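## Task

Unscrew the cap from tube 2 and place it upside down (opening facing down) and level in cap nest 2. Press the blue CYCLE key and keep the cap sitting in its nest until the green lamp lights; the aspirate step happens a single time only. After that, screw the cap back onto tube 2 until it will turn no further. Check the caps on tubes 1, 3 and 4 for tightness and turn any loose one down until it stops; those three caps must stay on their tubes. Everything must hold its place without the robot supporting it. Release, move the gripper away (resting against READY or its housing is still fine), then with the fingers open press the green READY key until it goes down, which ends the job. Do not press READY unless every step above was carried out correctly.

## Robot and tools

ROBOT. One arm only: a five-joint xArm5 with a two-finger parallel gripper. Joint 1 (waist) spins the whole arm about a vertical axis fixed to the base; a larger angle turns it counterclockwise seen from above. Joints 2, 3 and 4 (shoulder, elbow, wrist pitch) bend within a single vertical plane containing the waist axis, and joint 5 (wrist roll) spins the gripper about the direction its fingers point. Consequence: the fingers can tip toward or away from the base but never to the side, so to reach a spot you first aim the waist at it. Twisting caps on or off is done with wrist roll.

WORKSPACE. A decapping station holds tubes 1 to 4, numbered left to right as viewed from the base. A cap tray has nests 1 to 4 in that same order plus two lamps: amber means the aspirate step is running, green means it has finished. CYCLE (blue) and READY (green) share one housing; push a key until it switches. A loose object may occasionally get a short shove from outside.

FRAMES. Results report the gripper in the scene frame: origin on the tabletop right under the base, +z up, +y to the left when facing along +x. end_effector_position is in metres, orientation is end_effector_quat_wxyz, velocities in m/s and rad/s. The base may sit slightly tilted to the table, and the reported hand position gets less accurate at long reach. In the gripper's own frame the fingers point along +z and close along y. The reported point lies between the pads when closed, roughly 2 cm behind the tips; closing pushes the tips about 10 mm further along +z.

execute_actions. Argument actions is a list holding zero or one item. Empty list: just returns the current state. A move is {"rows": [...], "steps": n} with n from 1 to 15 (default 15); each control step lasts 1/30 s. rows holds 1 to 15 rows, one per step, and the final row repeats if rows run out. Each row is six plain numbers in this order: waist, shoulder, elbow, wrist pitch, wrist roll, opening. The first five are absolute target joint angles in radians, the same values printed under Joint positions, not offsets. Stated ranges: waist -6.283 to 6.283, shoulder -2.059 to 2.094, elbow -3.927 to 0.192, wrist pitch -1.693 to 3.142, wrist roll -6.283 to 6.283. The sixth number is the gripper opening from -1 (closed) to +1 (fully open, 0.084 m pad gap). A wait is {"steps": n} with no rows, n up to 300, counted from the previous result. Optional pictures (true/false) controls whether camera images come back; by default they do.

REFUSALS AND LIMITS. A call is rejected (nothing sent) if any joint target is over 0.010 rad beyond its range end and also further out than the joint's last reported angle. True ends may differ from stated ones by up to 0.010 rad; targets past them are clipped and a line "joint sent to its limit" appears, possibly referring to an earlier action. Missing that line does not prove room remains. Motion is rate-limited: targets advance at most 3.14 rad/s with about 0.16 s to speed up, all joints arrive together, each step's target stays within 0.623 rad of the measured angle, and if a step would shift the gripper more than 70 mm from where it is measured, all targets are pulled back. Far moves therefore take several calls.

RESULT LINES. Joint positions and Joint velocities list the five joints (rad, rad/s) and then the pad gap (m, m/s). grip_measured is the measured opening on the same -1..1 scale you command. "joint command not followed" means the clearance checker altered or blocked targets (mounting blocks and posts count as arm). HELD marks steps where your row was partly or wholly not sent. Between calls the arm keeps heading to your last row until it nearly stops or a step is HELD; beyond that, only a new action drives it further, though fingers finish opening or closing.

GRIPPING. To hold something, command an opening well below grip_measured; the bigger the gap, the harder the squeeze (around 24 N per pad on parts up to about 6 cm). Fast closing can spike force. Echoing grip_measured back still presses lightly.

FAULTS TO AVOID. Load limits (N m): waist 45, shoulder 45, elbow 27, wrist pitch 18, wrist roll 18, including a held object's weight. Hitting one stops the arm, backs the joint off, pauses 10 seconds and drops the rest of the call. Sustained holding heats motors: MOTOR HOT appears from 65 °C and at 80 °C an OVER-TEMPERATURE FAULT brakes the arm until it cools. Avoid drops, slips, slams, hard impacts and forceful shoves, and never push or knock anything off the table, which ends the scene.

OTHER TOOLS. zoom_image takes camera (cam_head_left, cam_head_right, cam_high, cam_low, cam_wrist, all 896x504) and region [x0, y0, x1, y1] in that image's pixels, origin top-left, at most 504 by 504, and returns a closer look at the latest image. read_manual (section "licences") returns only licence text. finished_scene takes scene (1 or 2), ends that scene irreversibly, reports whether it succeeded and starts the next; the outcome must remain achieved. Camera calibration (intrinsics, distortion, world-to-camera transforms) is supplied and may be slightly off per scene.

Each tool is called after "Emit:" as a command line: name --argument value for each argument, lists and objects as JSON in quotes; but a table of rows of numbers goes row by row, as --pt "numbers of a row", without its own name.

## Session

Emit:
execute_actions --actions '[]'

Scene clock: 0.00 s of 10000.00 s.
end_effector_position=(+0.0170, +0.2944, +0.2487) grip_measured=+1.00 end_effector_quat_wxyz=(+0.510, +0.837, -0.182, +0.082) end_effector_velocity=(+0.000, +0.000, -0.000) end_effector_angular_velocity=(+0.000, +0.001, -0.001)
Joint positions: [ 1.567  0.345 -1.364  2.098  1.96   0.084]
Joint velocities: [-0.002  0.001  0.    -0.001 -0.001 -0.   ]
Motor temperatures (°C, as the motors report them): [31 30 34 32 31]
camera_calibration (this result's frames):
cam_wrist: T_world_to_cam=[[-0.409447, -0.418224, 0.810828, -0.0398264], [-0.911627, 0.222531, -0.345566, 0.105324], [-0.0359104, -0.880663, -0.472379, 0.506828], [0, 0, 0, 1]] pos_world=[0.0979098, 0.406251, 0.308104]

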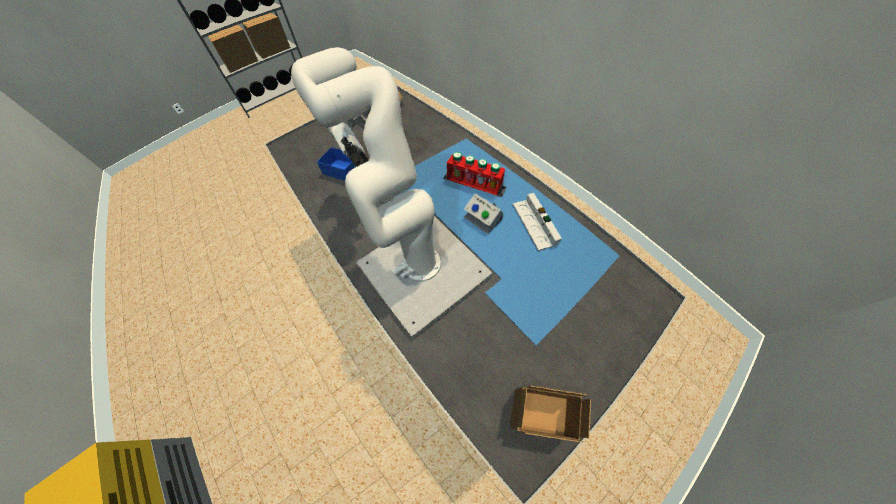

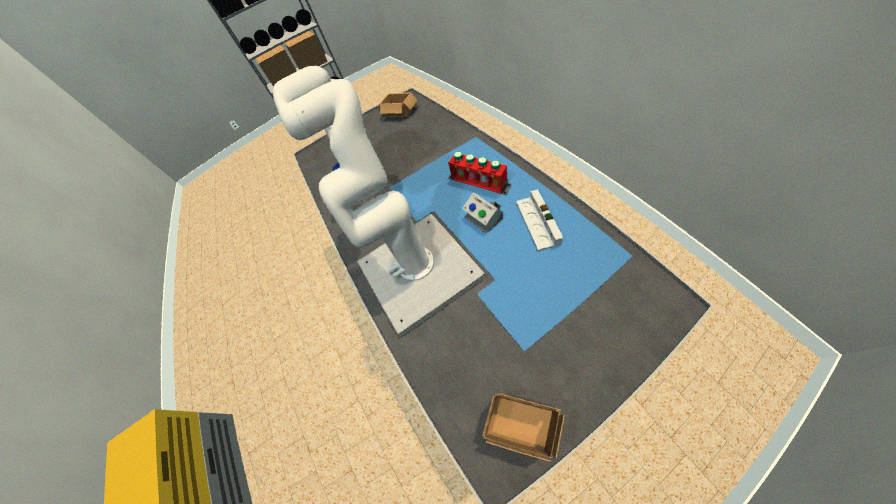

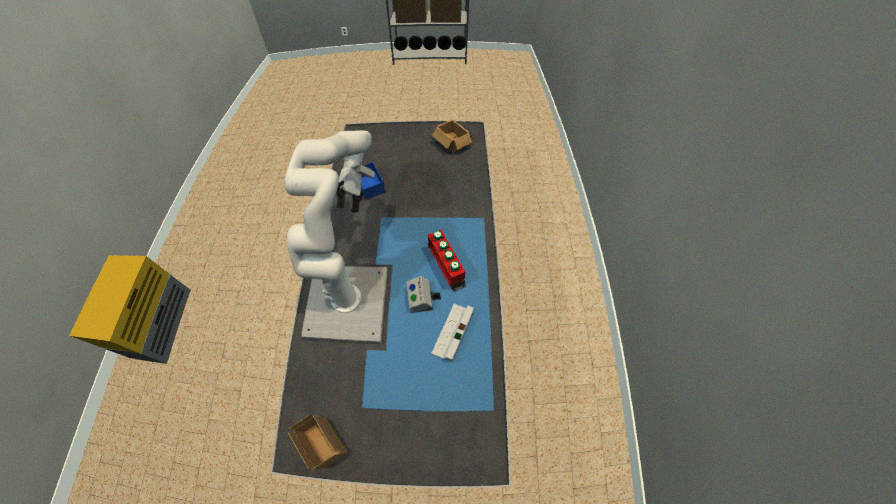

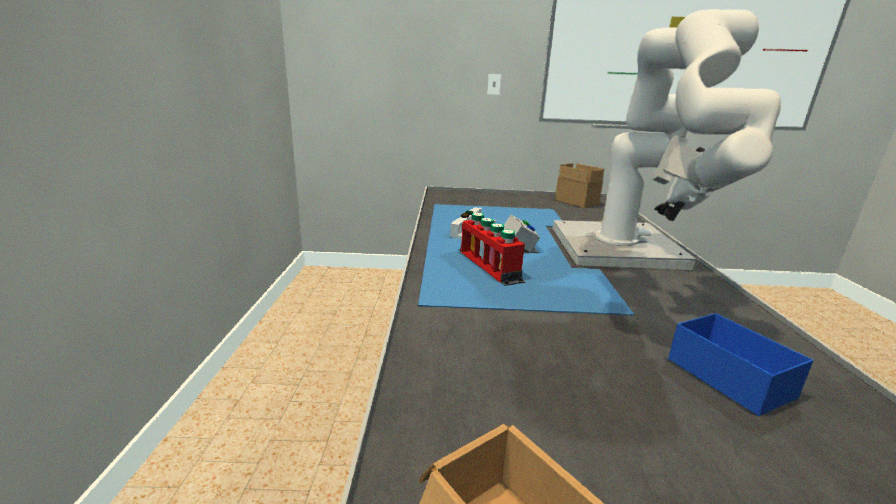

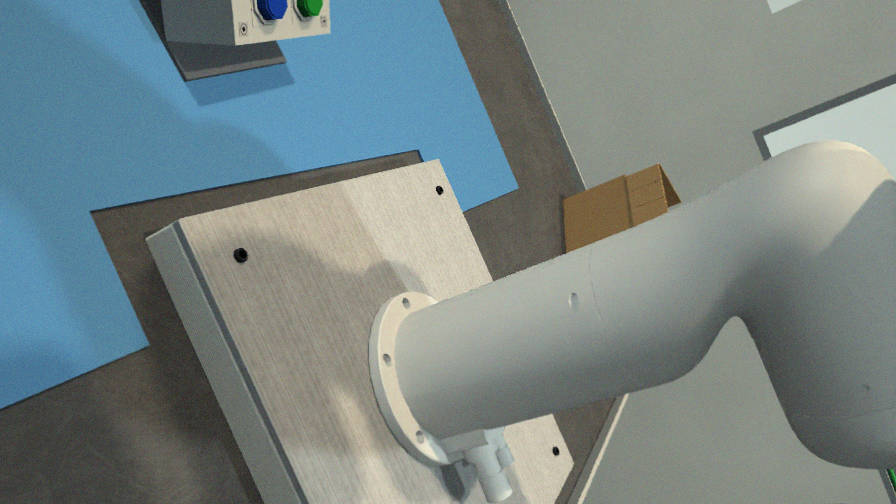

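Emit:
execute_actions --actions '[{"rows":[[0.35,-0.139,-1.013,1.152,4.6,0.3]]}]' --pictures false

Emit:
execute_actions --actions '[{"steps":25}]'

Scene clock: 4.50 s of 10000.00 s.
end_effector_position=(+0.1560, +0.3060, +0.2346) grip_measured=+0.29 end_effector_quat_wxyz=(+0.293, +0.769, -0.567, +0.046) end_effector_velocity=(+0.352, -0.005, -0.017) end_effector_angular_velocity=(+0.634, -0.920, -1.706)
Joint positions: [ 1.148  0.086 -1.177  1.68   2.378  0.056]
Joint velocities: [-0.931 -0.38   0.278 -0.894  0.929 -0.   ]
Motor temperatures (°C, as the motors report them): [31 30 34 32 31]
Steps of this call (steps 1 to 120: nothing new was sent; steps 121 to 135: all 15 steps of this action). Readings (joint positions):
121: [1.567 0.345 -1.364 2.098 1.960]
122: [1.564 0.343 -1.362 2.094 1.964]
124: [1.529 0.314 -1.337 2.052 2.006]
128: [1.375 0.203 -1.263 1.906 2.151]
135: the state above

Scene clock: 5.33 s of 10000.00 s.
end_effector_position=(+0.3905, +0.1715, +0.2551) grip_measured=+0.29 end_effector_quat_wxyz=(-0.042, -0.065, +0.997, -0.015) end_effector_velocity=(+0.172, -0.224, +0.045) end_effector_angular_velocity=(-0.025, -0.493, -3.007)
Joint positions: [ 0.457 -0.111 -1.033  1.218  3.424  0.056]
Joint velocities: [-0.648 -0.17   0.121 -0.392  2.369  0.   ]
Motor temperatures (°C, as the motors report them): [31 30 34 32 31]
Steps of this call (steps 1 to 25: the robot went on to your last target). Readings (joint positions):
1: [1.117 0.074 -1.168 1.651 2.409]
2: [1.087 0.062 -1.160 1.624 2.440]
4: [1.025 0.041 -1.144 1.574 2.501]
8: [0.904 0.006 -1.119 1.491 2.623]
25: the state above
camera_calibration (this result's frames):
cam_wrist: T_world_to_cam=[[-0.110008, 0.993172, -0.0388386, -0.0857509], [0.989992, 0.106013, -0.0931531, -0.311549], [-0.0883997, -0.0486974, -0.994894, 0.426204], [0, 0, 0, 1]] pos_world=[0.336674, 0.138949, 0.391675]

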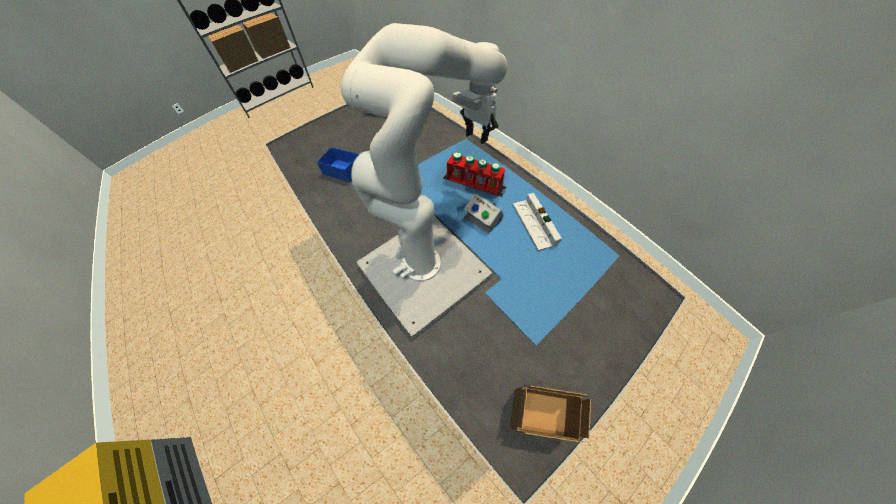

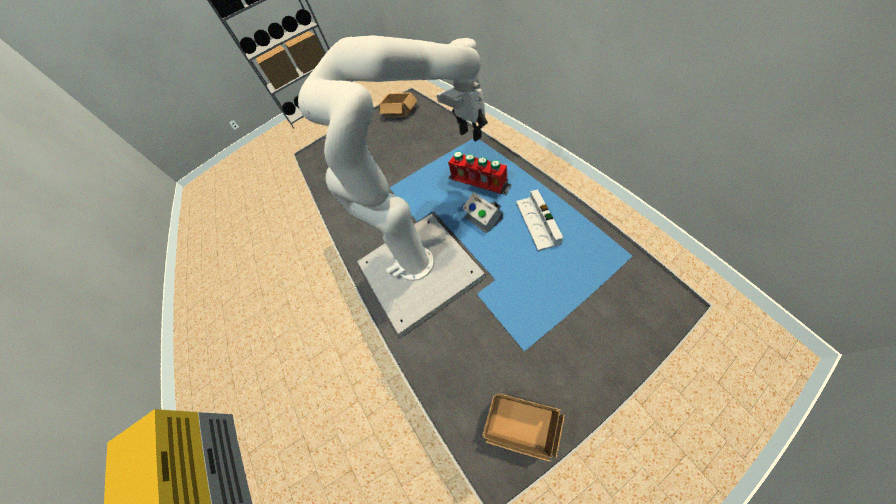

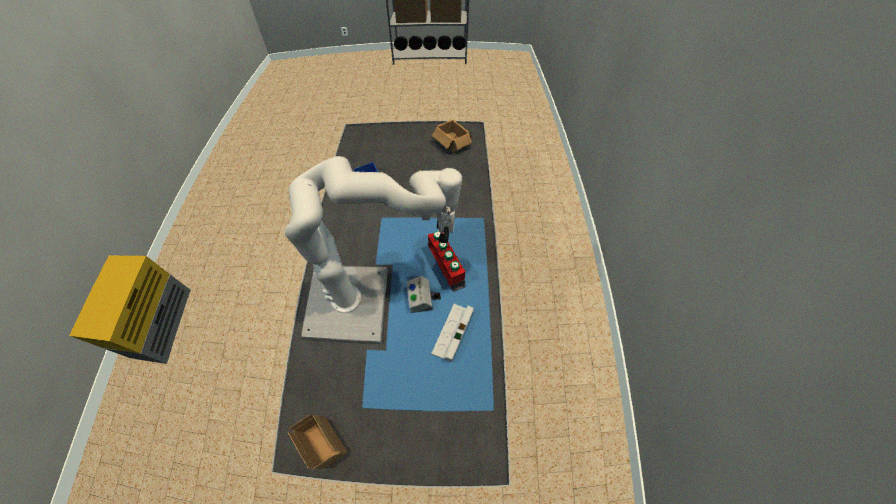

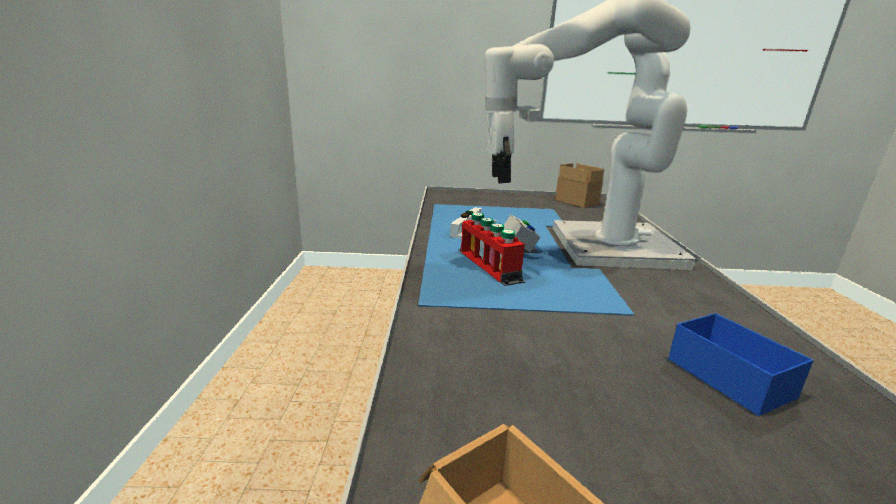

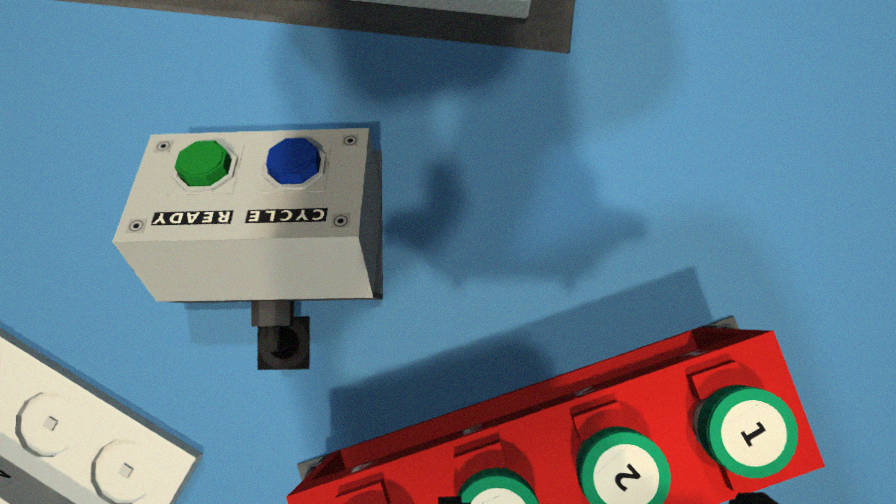

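Emit:
execute_actions --actions '[{"rows":[[0.45,-0.139,-1.013,1.152,4.0,0.3]]}]'

Scene clock: 15.10 s of 10000.00 s.
end_effector_position=(+0.4023, +0.1723, +0.2630) grip_measured=+0.29 end_effector_quat_wxyz=(-0.006, +0.234, +0.972, -0.005) end_effector_velocity=(-0.004, +0.009, -0.000) end_effector_angular_velocity=(+0.003, +0.003, +0.236)
Joint positions: [ 0.448 -0.139 -1.013  1.152  4.017  0.056]
Joint velocities: [ 0.022 -0.     0.001  0.001 -0.214 -0.   ]
Motor temperatures (°C, as the motors report them): [31 30 35 32 31]
Steps of this call (steps 1 to 45: the robot went on to your last target; steps 46 to 278: nothing new was sent; steps 279 to 293: all 15 steps of this action). Readings (joint positions):
279: [0.350 -0.139 -1.013 1.152 4.600]
280: [0.350 -0.139 -1.013 1.152 4.596]
282: [0.357 -0.139 -1.013 1.152 4.553]
286: [0.403 -0.139 -1.013 1.152 4.283]
293: the state above
camera_calibration (this result's frames):
cam_wrist: T_world_to_cam=[[0.474116, 0.880124, -0.0243931, -0.304221], [0.880041, -0.474564, -0.0177813, -0.198165], [-0.0272258, -0.0130365, -0.999544, 0.405569], [0, 0, 0, 1]] pos_world=[0.329671, 0.178998, 0.39444]

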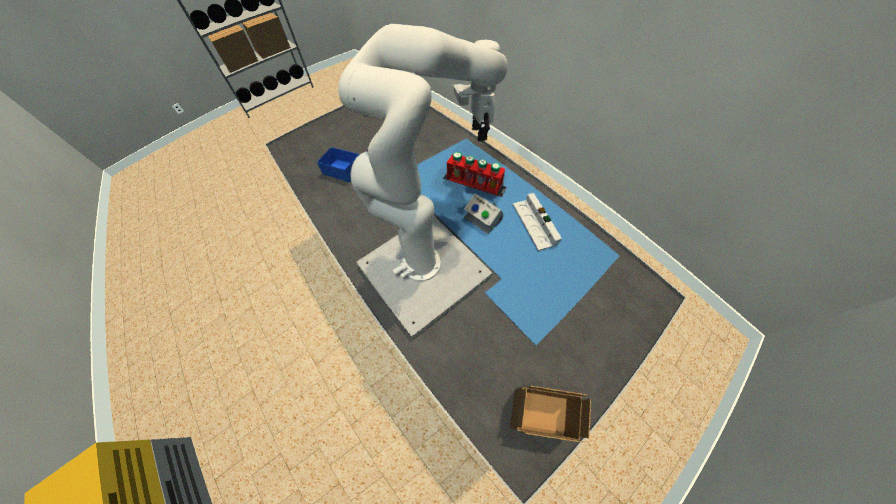

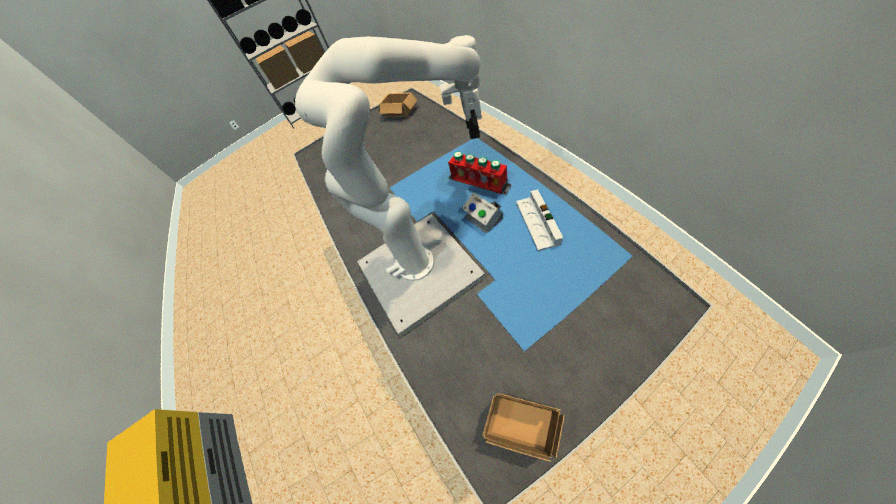

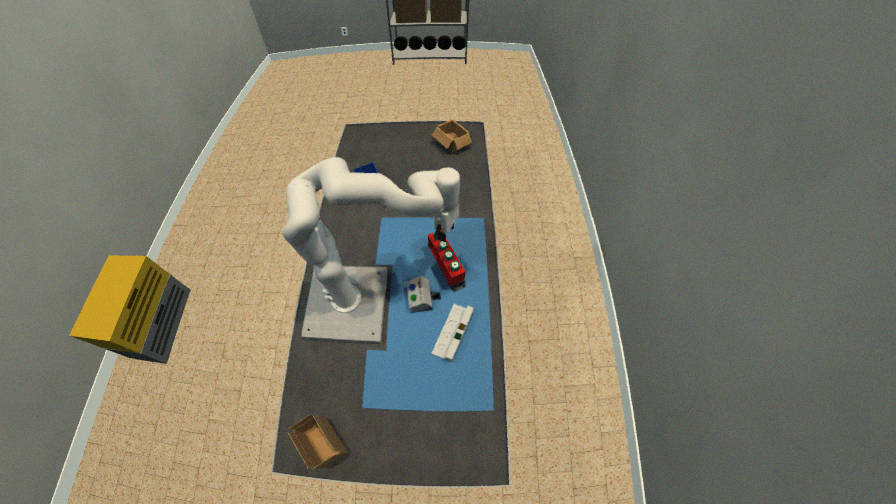

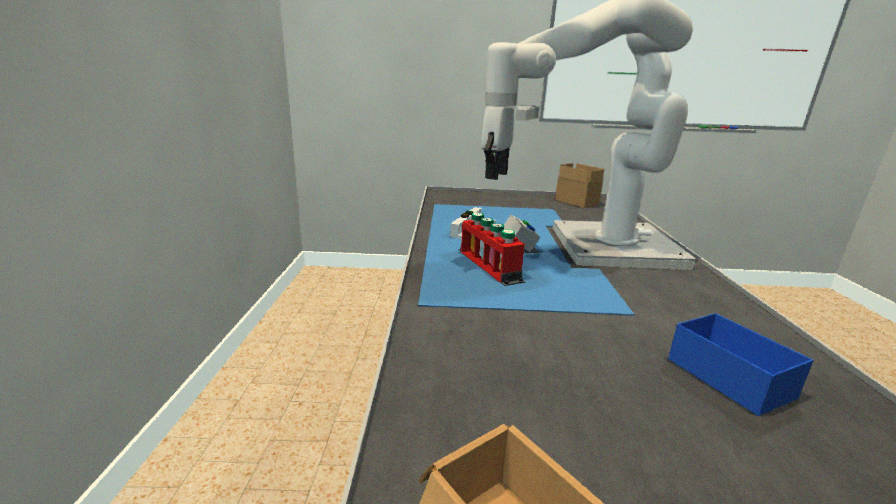

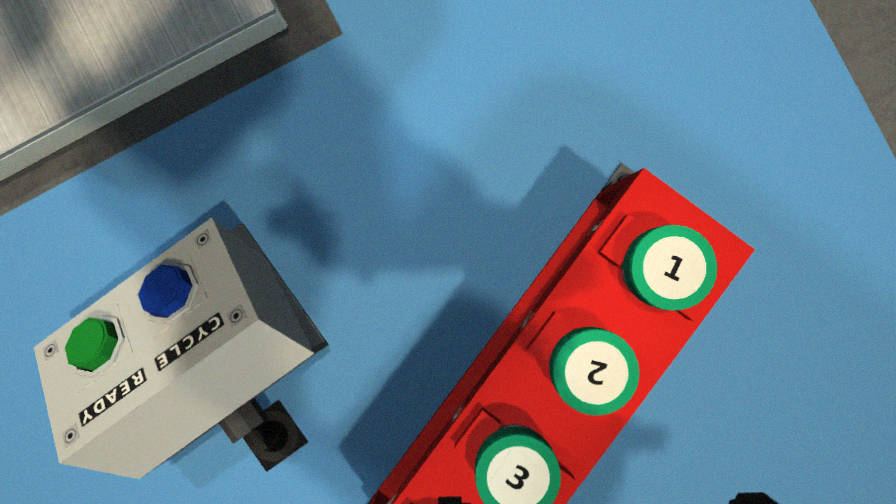

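Emit:
execute_actions --actions '[{"rows":[[0.523,-0.1,-0.84,0.94,4.75,0.3]]}]' --pictures false

Emit:
execute_actions --actions '[{"rows":[[0.523,-0.003,-0.814,0.817,4.75,0.3]]}]'

Scene clock: 25.50 s of 10000.00 s.
end_effector_position=(+0.3782, +0.1956, +0.1933) grip_measured=+0.29 end_effector_quat_wxyz=(-0.005, +0.520, +0.854, -0.008) end_effector_velocity=(+0.000, +0.013, -0.014) end_effector_angular_velocity=(+0.018, -0.052, -0.427)
Joint positions: [ 0.521 -0.101 -0.846  0.948  4.714  0.056]
Joint velocities: [ 0.027  0.001  0.054 -0.11   0.454  0.   ]
Motor temperatures (°C, as the motors report them): [31 30 36 32 31]
Steps of this call (steps 1 to 30: the robot went on to your last target; steps 31 to 297: nothing new was sent; steps 298 to 312: all 15 steps of this action). Readings (joint positions):
298: [0.450 -0.139 -1.013 1.152 4.000]
299: [0.450 -0.139 -1.012 1.151 4.004]
301: [0.455 -0.137 -1.002 1.136 4.047]
305: [0.486 -0.120 -0.928 1.047 4.323]
312: the state above

Scene clock: 26.00 s of 10000.00 s.
end_effector_position=(+0.3848, +0.2001, +0.1501) grip_measured=+0.29 end_effector_quat_wxyz=(-0.004, +0.535, +0.845, -0.006) end_effector_velocity=(-0.001, -0.000, -0.005) end_effector_angular_velocity=(-0.001, +0.003, -0.001)
Joint positions: [ 0.523 -0.005 -0.815  0.818  4.75   0.056]
Joint velocities: [ 0.     0.009  0.007 -0.012  0.001 -0.   ]
Motor temperatures (°C, as the motors report them): [31 30 36 32 31]
Steps of this call (steps 1 to 15: all 15 steps of this action). Readings (joint positions):
1: [0.521 -0.101 -0.844 0.945 4.726]
2: [0.522 -0.099 -0.843 0.940 4.734]
4: [0.522 -0.074 -0.838 0.902 4.743]
8: [0.523 -0.014 -0.815 0.837 4.748]
15: the state above
camera_calibration (this result's frames):
cam_wrist: T_world_to_cam=[[0.91305, 0.407027, -0.0258644, -0.397121], [0.406958, -0.913411, -0.00811014, 0.0967949], [-0.0269259, -0.00312076, -0.999633, 0.290495], [0, 0, 0, 1]] pos_world=[0.331022, 0.250959, 0.280902]

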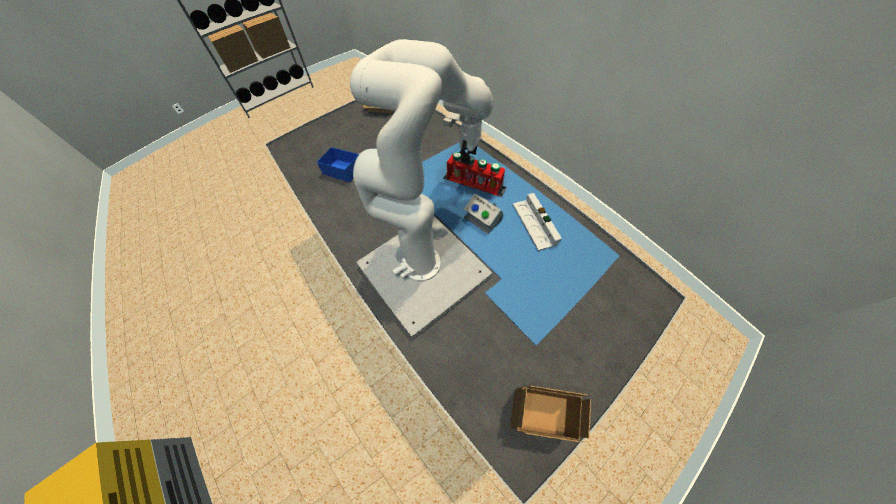

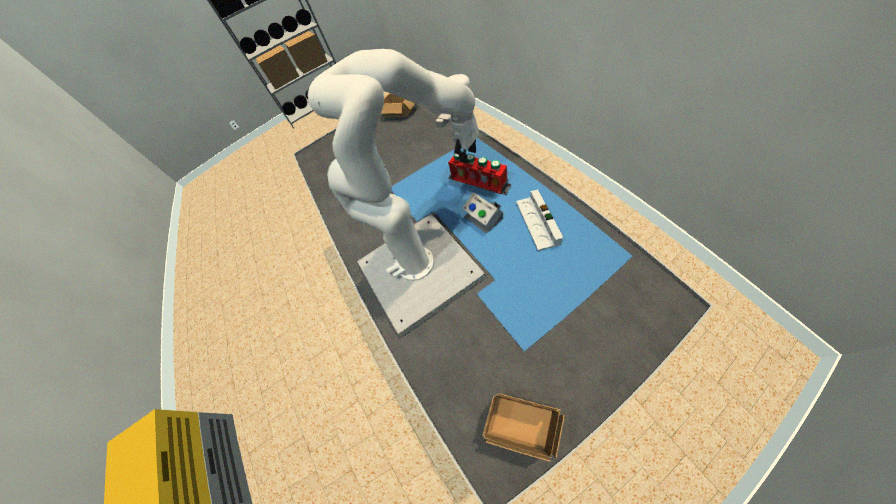

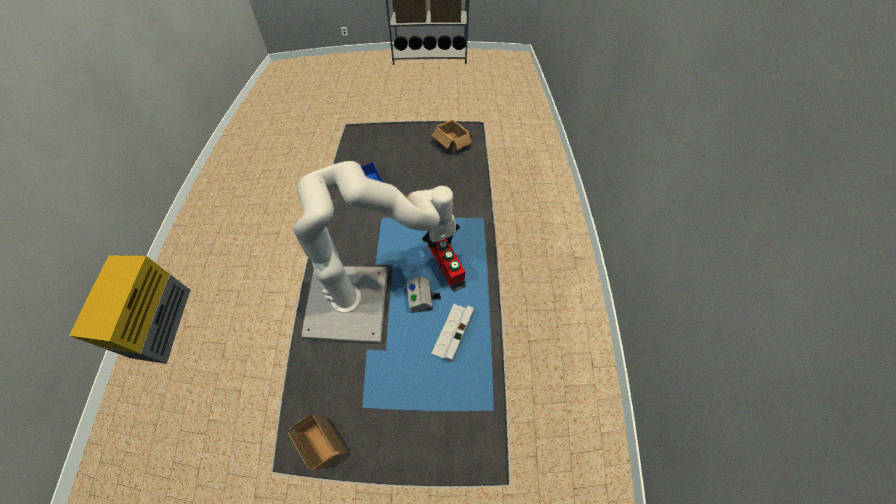

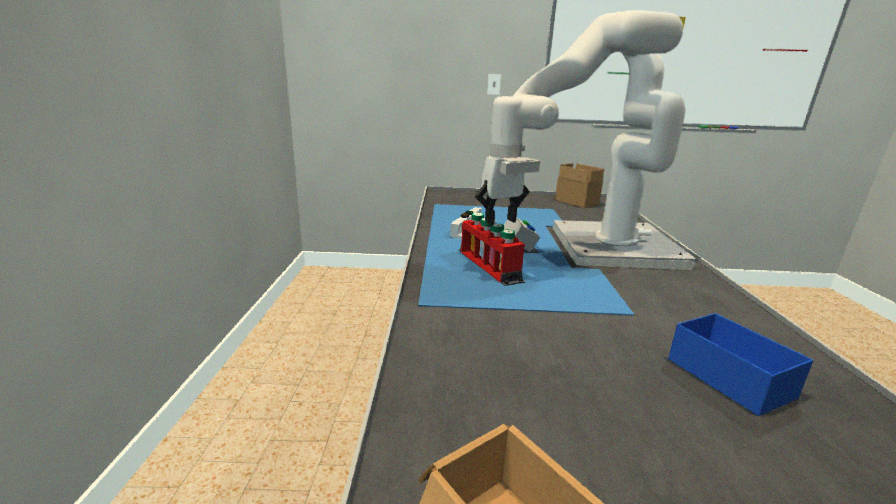

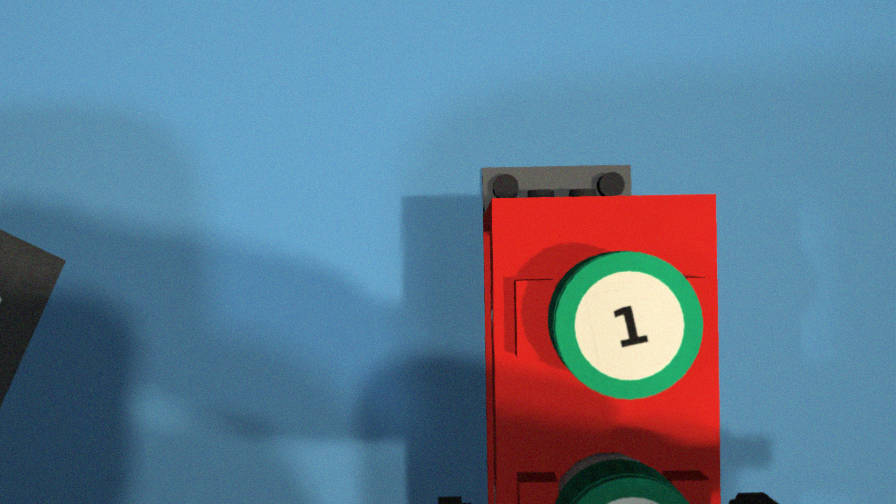

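Emit:
execute_actions --actions '[{"rows":[[0.527,0.005,-0.824,0.819,4.75,0.3],[0.527,0.005,-0.824,0.819,4.75,0.3],[0.527,0.005,-0.824,0.819,4.75,0.3],[0.527,0.05,-0.817,0.767,4.75,0.3],[0.527,0.05,-0.817,0.767,4.75,0.3],[0.527,0.05,-0.817,0.767,4.75,0.3],[0.527,0.05,-0.817,0.767,4.75,0.3],[0.527,0.05,-0.817,0.767,4.75,0.3],[0.527,0.05,-0.817,0.767,4.75,0],[0.527,0.05,-0.817,0.767,4.75,-0.4],[0.527,0.05,-0.817,0.767,4.75,-0.8]]}]'

Scene clock: 32.90 s of 10000.00 s.
end_effector_position=(+0.3912, +0.2053, +0.1337) grip_measured=-0.25 end_effector_quat_wxyz=(-0.002, +0.533, +0.846, -0.003) end_effector_velocity=(-0.002, -0.001, -0.002) end_effector_angular_velocity=(+0.000, -0.000, -0.002)
Joint positions: [ 0.527  0.048 -0.822  0.765  4.75   0.033]
Joint velocities: [-0.001 -0.003  0.01  -0.007  0.     0.001]
Motor temperatures (°C, as the motors report them): [31 30 36 32 31]
Steps of this call (steps 1 to 15: the robot went on to your last target; steps 16 to 192: nothing new was sent; steps 193 to 207: all 15 steps of this action). Readings (joint positions):
193: [0.523 -0.003 -0.814 0.817 4.750]
194: [0.523 -0.002 -0.815 0.817 4.750]
196: [0.525 0.001 -0.819 0.818 4.750]
200: [0.527 0.031 -0.819 0.787 4.750]
207: the state above
camera_calibration (this result's frames):
cam_wrist: T_world_to_cam=[[0.911717, 0.410415, -0.0182245, -0.406707], [0.410324, -0.911899, -0.00863159, 0.0972708], [-0.0201614, 0.00039161, -0.999797, 0.27098], [0, 0, 0, 1]] pos_world=[0.336352, 0.255514, 0.264353]

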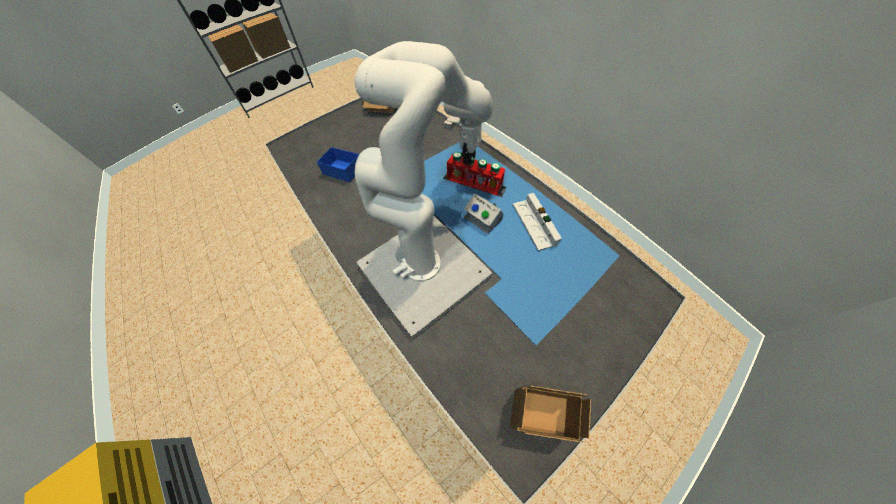

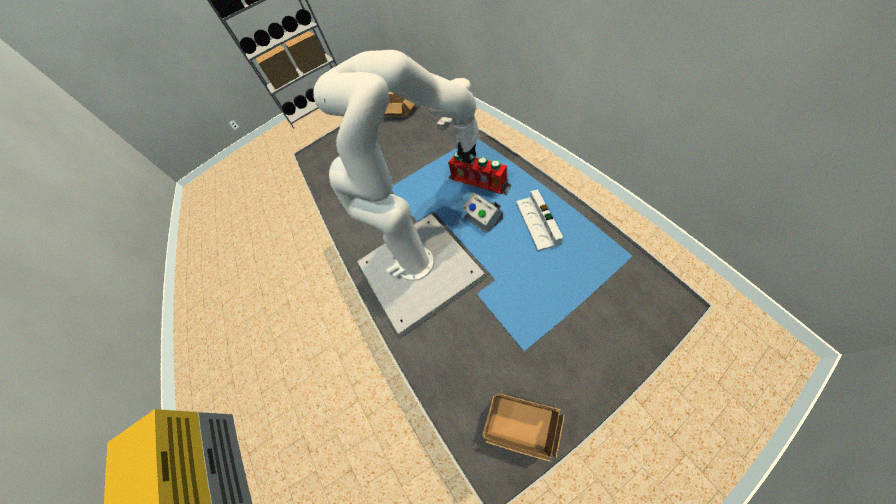

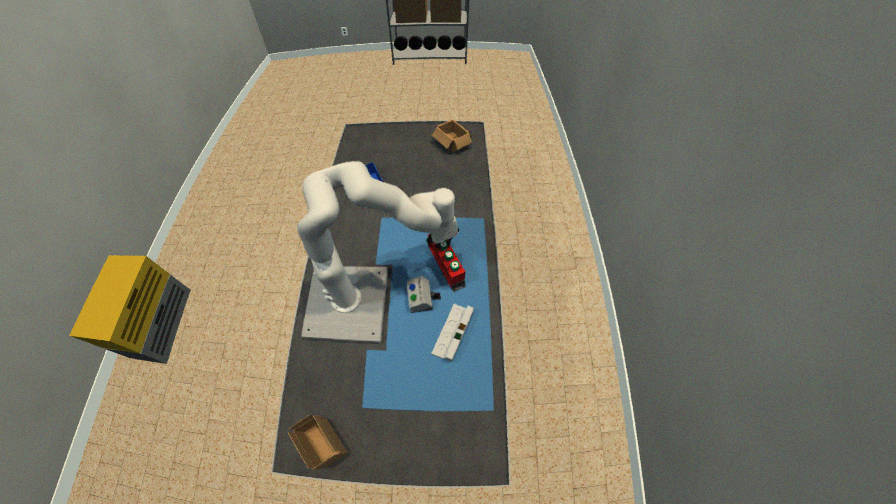

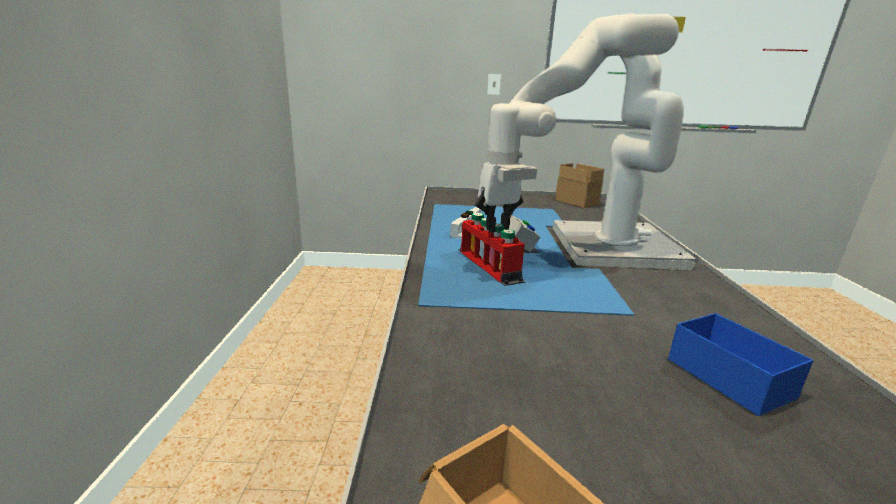

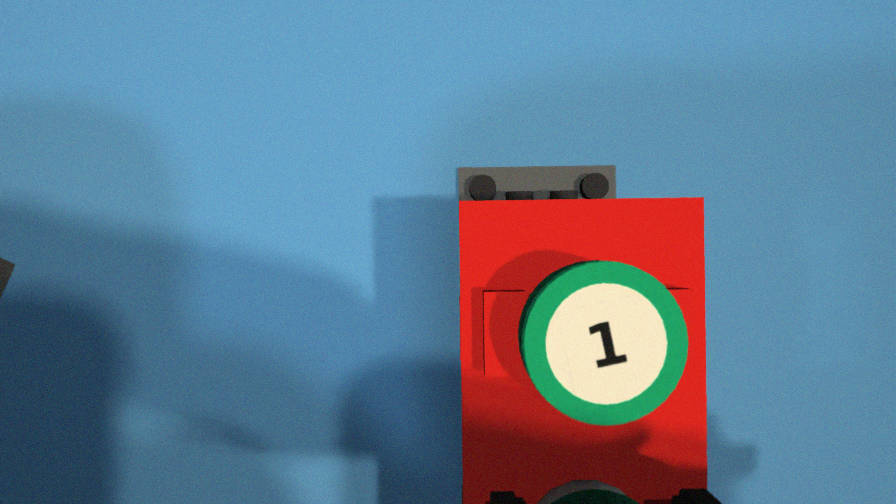

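Emit:
execute_actions --actions '[{"rows":[[0.527,0.045,-0.813,0.768,1.61,-0.8]]}]' --pictures false

Emit:
execute_actions --actions '[{"steps":28}]' --pictures false

Emit:
execute_actions --actions '[{"rows":[[0.527,0.042,-0.814,0.772,-1.53,-0.8]]}]' --pictures false

Emit:
execute_actions --actions '[{"steps":28}]' --pictures false

Emit:
execute_actions --actions '[{"rows":[[0.527,0.039,-0.814,0.775,-4.67,-0.8]]}]' --pictures false

Emit:
execute_actions --actions '[{"steps":30}]' --pictures false

Emit:
execute_actions --actions '[{"rows":[[0.527,0.03,-0.816,0.786,-4.67,-0.8],[0.527,0.02,-0.818,0.798,-4.67,-0.8],[0.527,0.01,-0.82,0.81,-4.67,-0.8]]}]'

Scene clock: 40.13 s of 10000.00 s.
end_effector_position=(+0.3870, +0.2037, +0.1309) grip_measured=-0.25 end_effector_quat_wxyz=(-0.007, +0.088, +0.996, -0.004) end_effector_velocity=(-0.014, -0.008, -0.009) end_effector_angular_velocity=(+0.019, +0.058, +2.610)
Joint positions: [ 0.528  0.046 -0.813  0.767  3.803  0.033]
Joint velocities: [-0.002 -0.003  0.024  0.023 -2.612  0.   ]
Motor temperatures (°C, as the motors report them): [31 30 35 33 31]
Steps of this call (steps 1 to 15: the robot went on to your last target; steps 16 to 202: nothing new was sent; steps 203 to 217: all 15 steps of this action). Readings (joint positions):
203: [0.527 0.050 -0.820 0.765 4.750]
204: [0.527 0.050 -0.820 0.765 4.746]
206: [0.527 0.050 -0.820 0.765 4.703]
210: [0.527 0.048 -0.818 0.765 4.426]
217: the state above

Scene clock: 41.07 s of 10000.00 s.
end_effector_position=(+0.3894, +0.2062, +0.1337) grip_measured=-0.25 end_effector_quat_wxyz=(+0.002, +0.839, -0.544, -0.002) end_effector_velocity=(-0.001, -0.004, -0.002) end_effector_angular_velocity=(+0.000, +0.003, +0.327)
Joint positions: [ 0.53   0.043 -0.816  0.762  1.637  0.033]
Joint velocities: [-0.007 -0.001  0.007 -0.003 -0.335 -0.   ]
Motor temperatures (°C, as the motors report them): [31 30 35 33 31]
Steps of this call (steps 1 to 28: the robot went on to your last target). Readings (joint positions):
1: [0.528 0.046 -0.812 0.768 3.715]
2: [0.528 0.046 -0.811 0.769 3.628]
4: [0.527 0.046 -0.810 0.770 3.453]
8: [0.522 0.046 -0.808 0.773 3.103]
28: the state above

Scene clock: 41.57 s of 10000.00 s.
end_effector_position=(+0.3864, +0.2037, +0.1323) grip_measured=-0.25 end_effector_quat_wxyz=(+0.004, +0.996, -0.089, -0.007) end_effector_velocity=(-0.009, -0.010, -0.006) end_effector_angular_velocity=(+0.022, +0.056, +2.600)
Joint positions: [ 0.529  0.042 -0.812  0.772  0.664  0.033]
Joint velocities: [-0.011  0.     0.012  0.029 -2.612  0.001]
Motor temperatures (°C, as the motors report them): [31 30 35 33 31]
Steps of this call (steps 1 to 15: all 15 steps of this action). Readings (joint positions):
1: [0.530 0.043 -0.816 0.762 1.628]
2: [0.530 0.043 -0.816 0.762 1.618]
4: [0.529 0.043 -0.816 0.762 1.568]
8: [0.529 0.043 -0.815 0.765 1.286]
15: the state above

Scene clock: 42.50 s of 10000.00 s.
end_effector_position=(+0.3894, +0.2057, +0.1352) grip_measured=-0.25 end_effector_quat_wxyz=(-0.002, +0.545, +0.838, -0.002) end_effector_velocity=(-0.000, -0.002, +0.000) end_effector_angular_velocity=(+0.001, +0.002, +0.332)
Joint positions: [ 0.529  0.04  -0.817  0.767 -1.503  0.033]
Joint velocities: [-0.004 -0.003  0.003  0.002 -0.336 -0.   ]
Motor temperatures (°C, as the motors report them): [31 30 35 33 31]
Steps of this call (steps 1 to 28: the robot went on to your last target). Readings (joint positions):
1: [0.528 0.042 -0.812 0.773 0.576]
2: [0.528 0.042 -0.811 0.774 0.489]
4: [0.526 0.042 -0.811 0.775 0.314]
8: [0.522 0.043 -0.810 0.776 -0.036]
28: the state above

Scene clock: 43.00 s of 10000.00 s.
end_effector_position=(+0.3861, +0.2035, +0.1333) grip_measured=-0.25 end_effector_quat_wxyz=(-0.008, +0.090, +0.996, -0.005) end_effector_velocity=(-0.011, -0.010, -0.009) end_effector_angular_velocity=(+0.022, +0.058, +2.603)
Joint positions: [ 0.528  0.039 -0.813  0.775 -2.476  0.033]
Joint velocities: [-0.008  0.001  0.018  0.024 -2.611  0.001]
Motor temperatures (°C, as the motors report them): [31 30 35 33 31]
Steps of this call (steps 1 to 15: all 15 steps of this action). Readings (joint positions):
1: [0.529 0.040 -0.817 0.767 -1.512]
2: [0.529 0.040 -0.817 0.767 -1.522]
4: [0.529 0.040 -0.817 0.768 -1.572]
8: [0.529 0.040 -0.816 0.770 -1.854]
15: the state above

Scene clock: 44.00 s of 10000.00 s.
end_effector_position=(+0.3891, +0.2056, +0.1356) grip_measured=-0.25 end_effector_quat_wxyz=(+0.002, +0.842, -0.539, -0.002) end_effector_velocity=(+0.001, -0.002, -0.001) end_effector_angular_velocity=(+0.000, +0.001, +0.140)
Joint positions: [ 0.529  0.038 -0.816  0.768 -4.658  0.033]
Joint velocities: [-0.004  0.003 -0.    -0.001 -0.144 -0.   ]
Motor temperatures (°C, as the motors report them): [31 30 35 33 31]
Steps of this call (steps 1 to 30: the robot went on to your last target). Readings (joint positions):
1: [0.528 0.040 -0.812 0.776 -2.564]
2: [0.528 0.040 -0.811 0.777 -2.651]
4: [0.526 0.040 -0.810 0.778 -2.826]
8: [0.523 0.040 -0.810 0.779 -3.176]
30: the state above

Scene clock: 44.50 s of 10000.00 s.
end_effector_position=(+0.3836, +0.2020, +0.1445) grip_measured=-0.25 end_effector_quat_wxyz=(+0.009, +0.845, -0.535, -0.006) end_effector_velocity=(+0.002, +0.001, +0.002) end_effector_angular_velocity=(+0.001, -0.001, +0.001)
Joint positions: [ 0.528  0.011 -0.816  0.812 -4.67   0.033]
Joint velocities: [-0.001  0.002 -0.008  0.004 -0.002 -0.   ]
Motor temperatures (°C, as the motors report them): [31 30 35 33 31]
Steps of this call (steps 1 to 15: all 15 steps of this action). Readings (joint positions):
1: [0.529 0.038 -0.816 0.768 -4.662]
2: [0.529 0.038 -0.816 0.769 -4.664]
4: [0.529 0.033 -0.818 0.775 -4.667]
8: [0.529 0.014 -0.817 0.801 -4.669]
15: the state above
camera_calibration (this result's frames):
cam_wrist: T_world_to_cam=[[-0.913197, -0.407386, 0.0103475, 0.462837], [-0.407479, 0.913166, -0.00939938, 0.0426152], [-0.00561984, -0.0127999, -0.999902, 0.278729], [0, 0, 0, 1]] pos_world=[0.441592, 0.153206, 0.274313]

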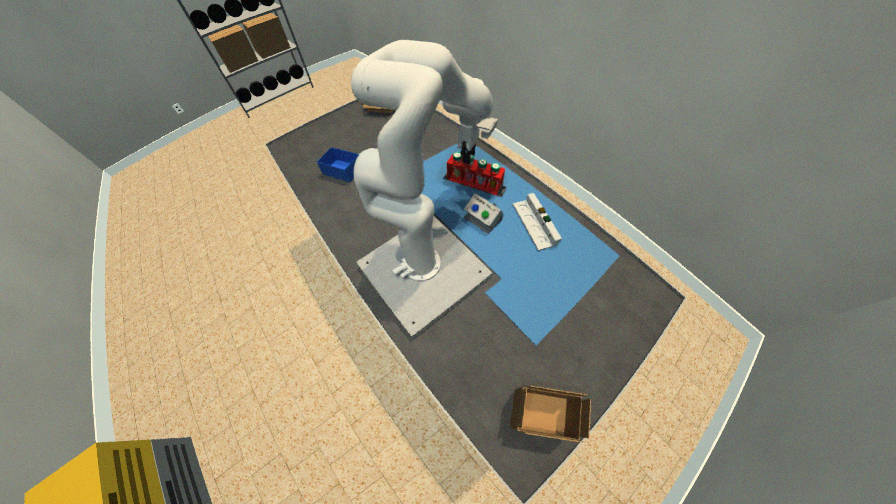

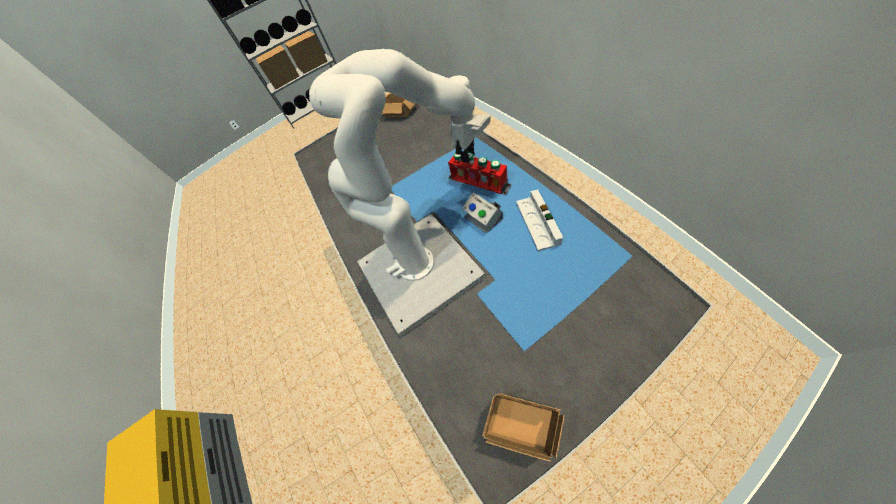

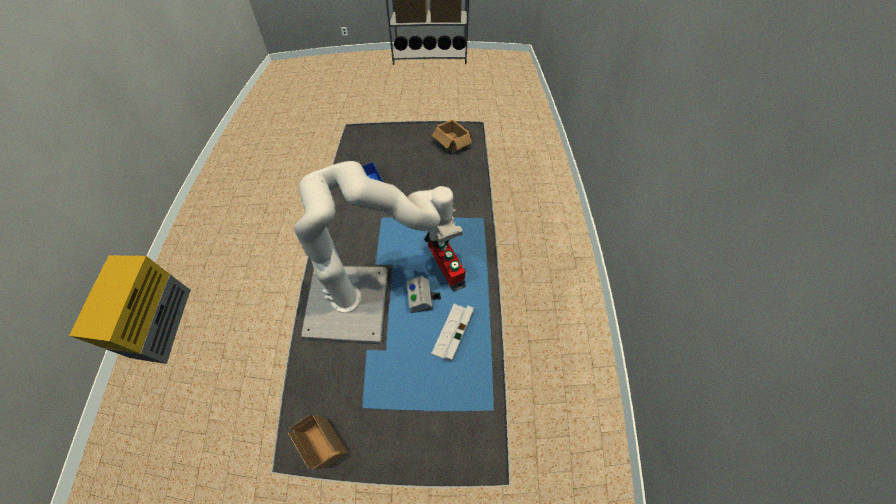

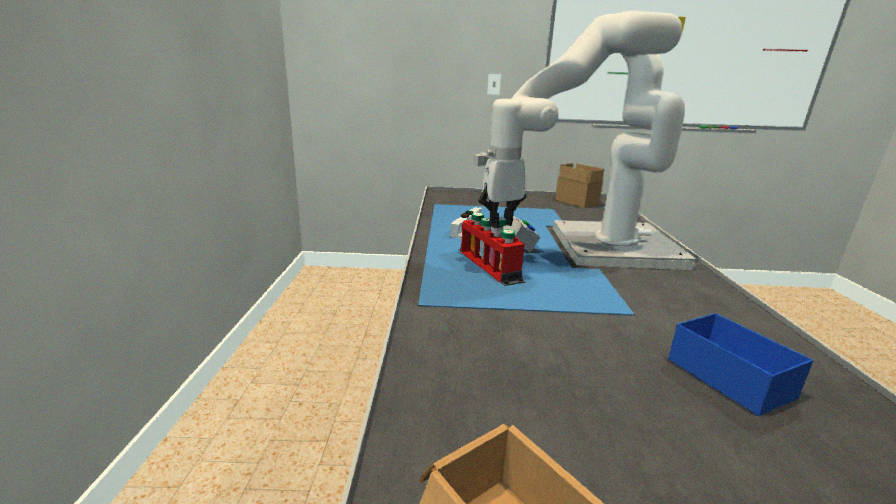

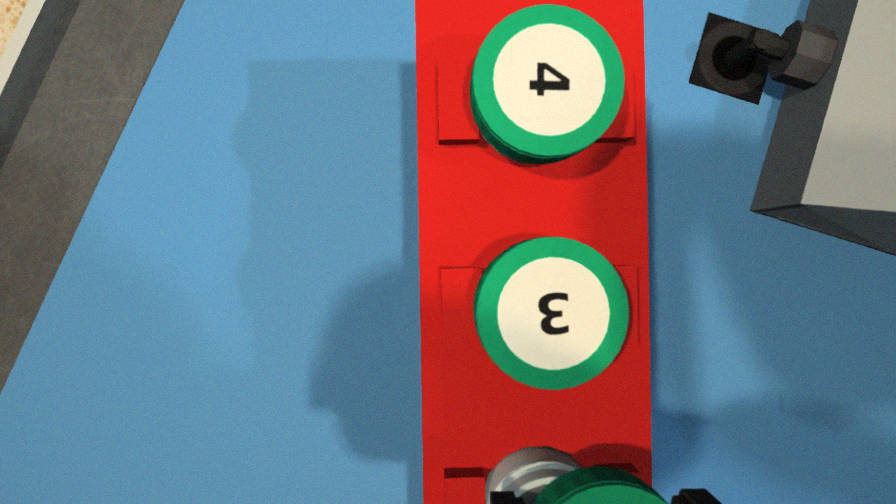

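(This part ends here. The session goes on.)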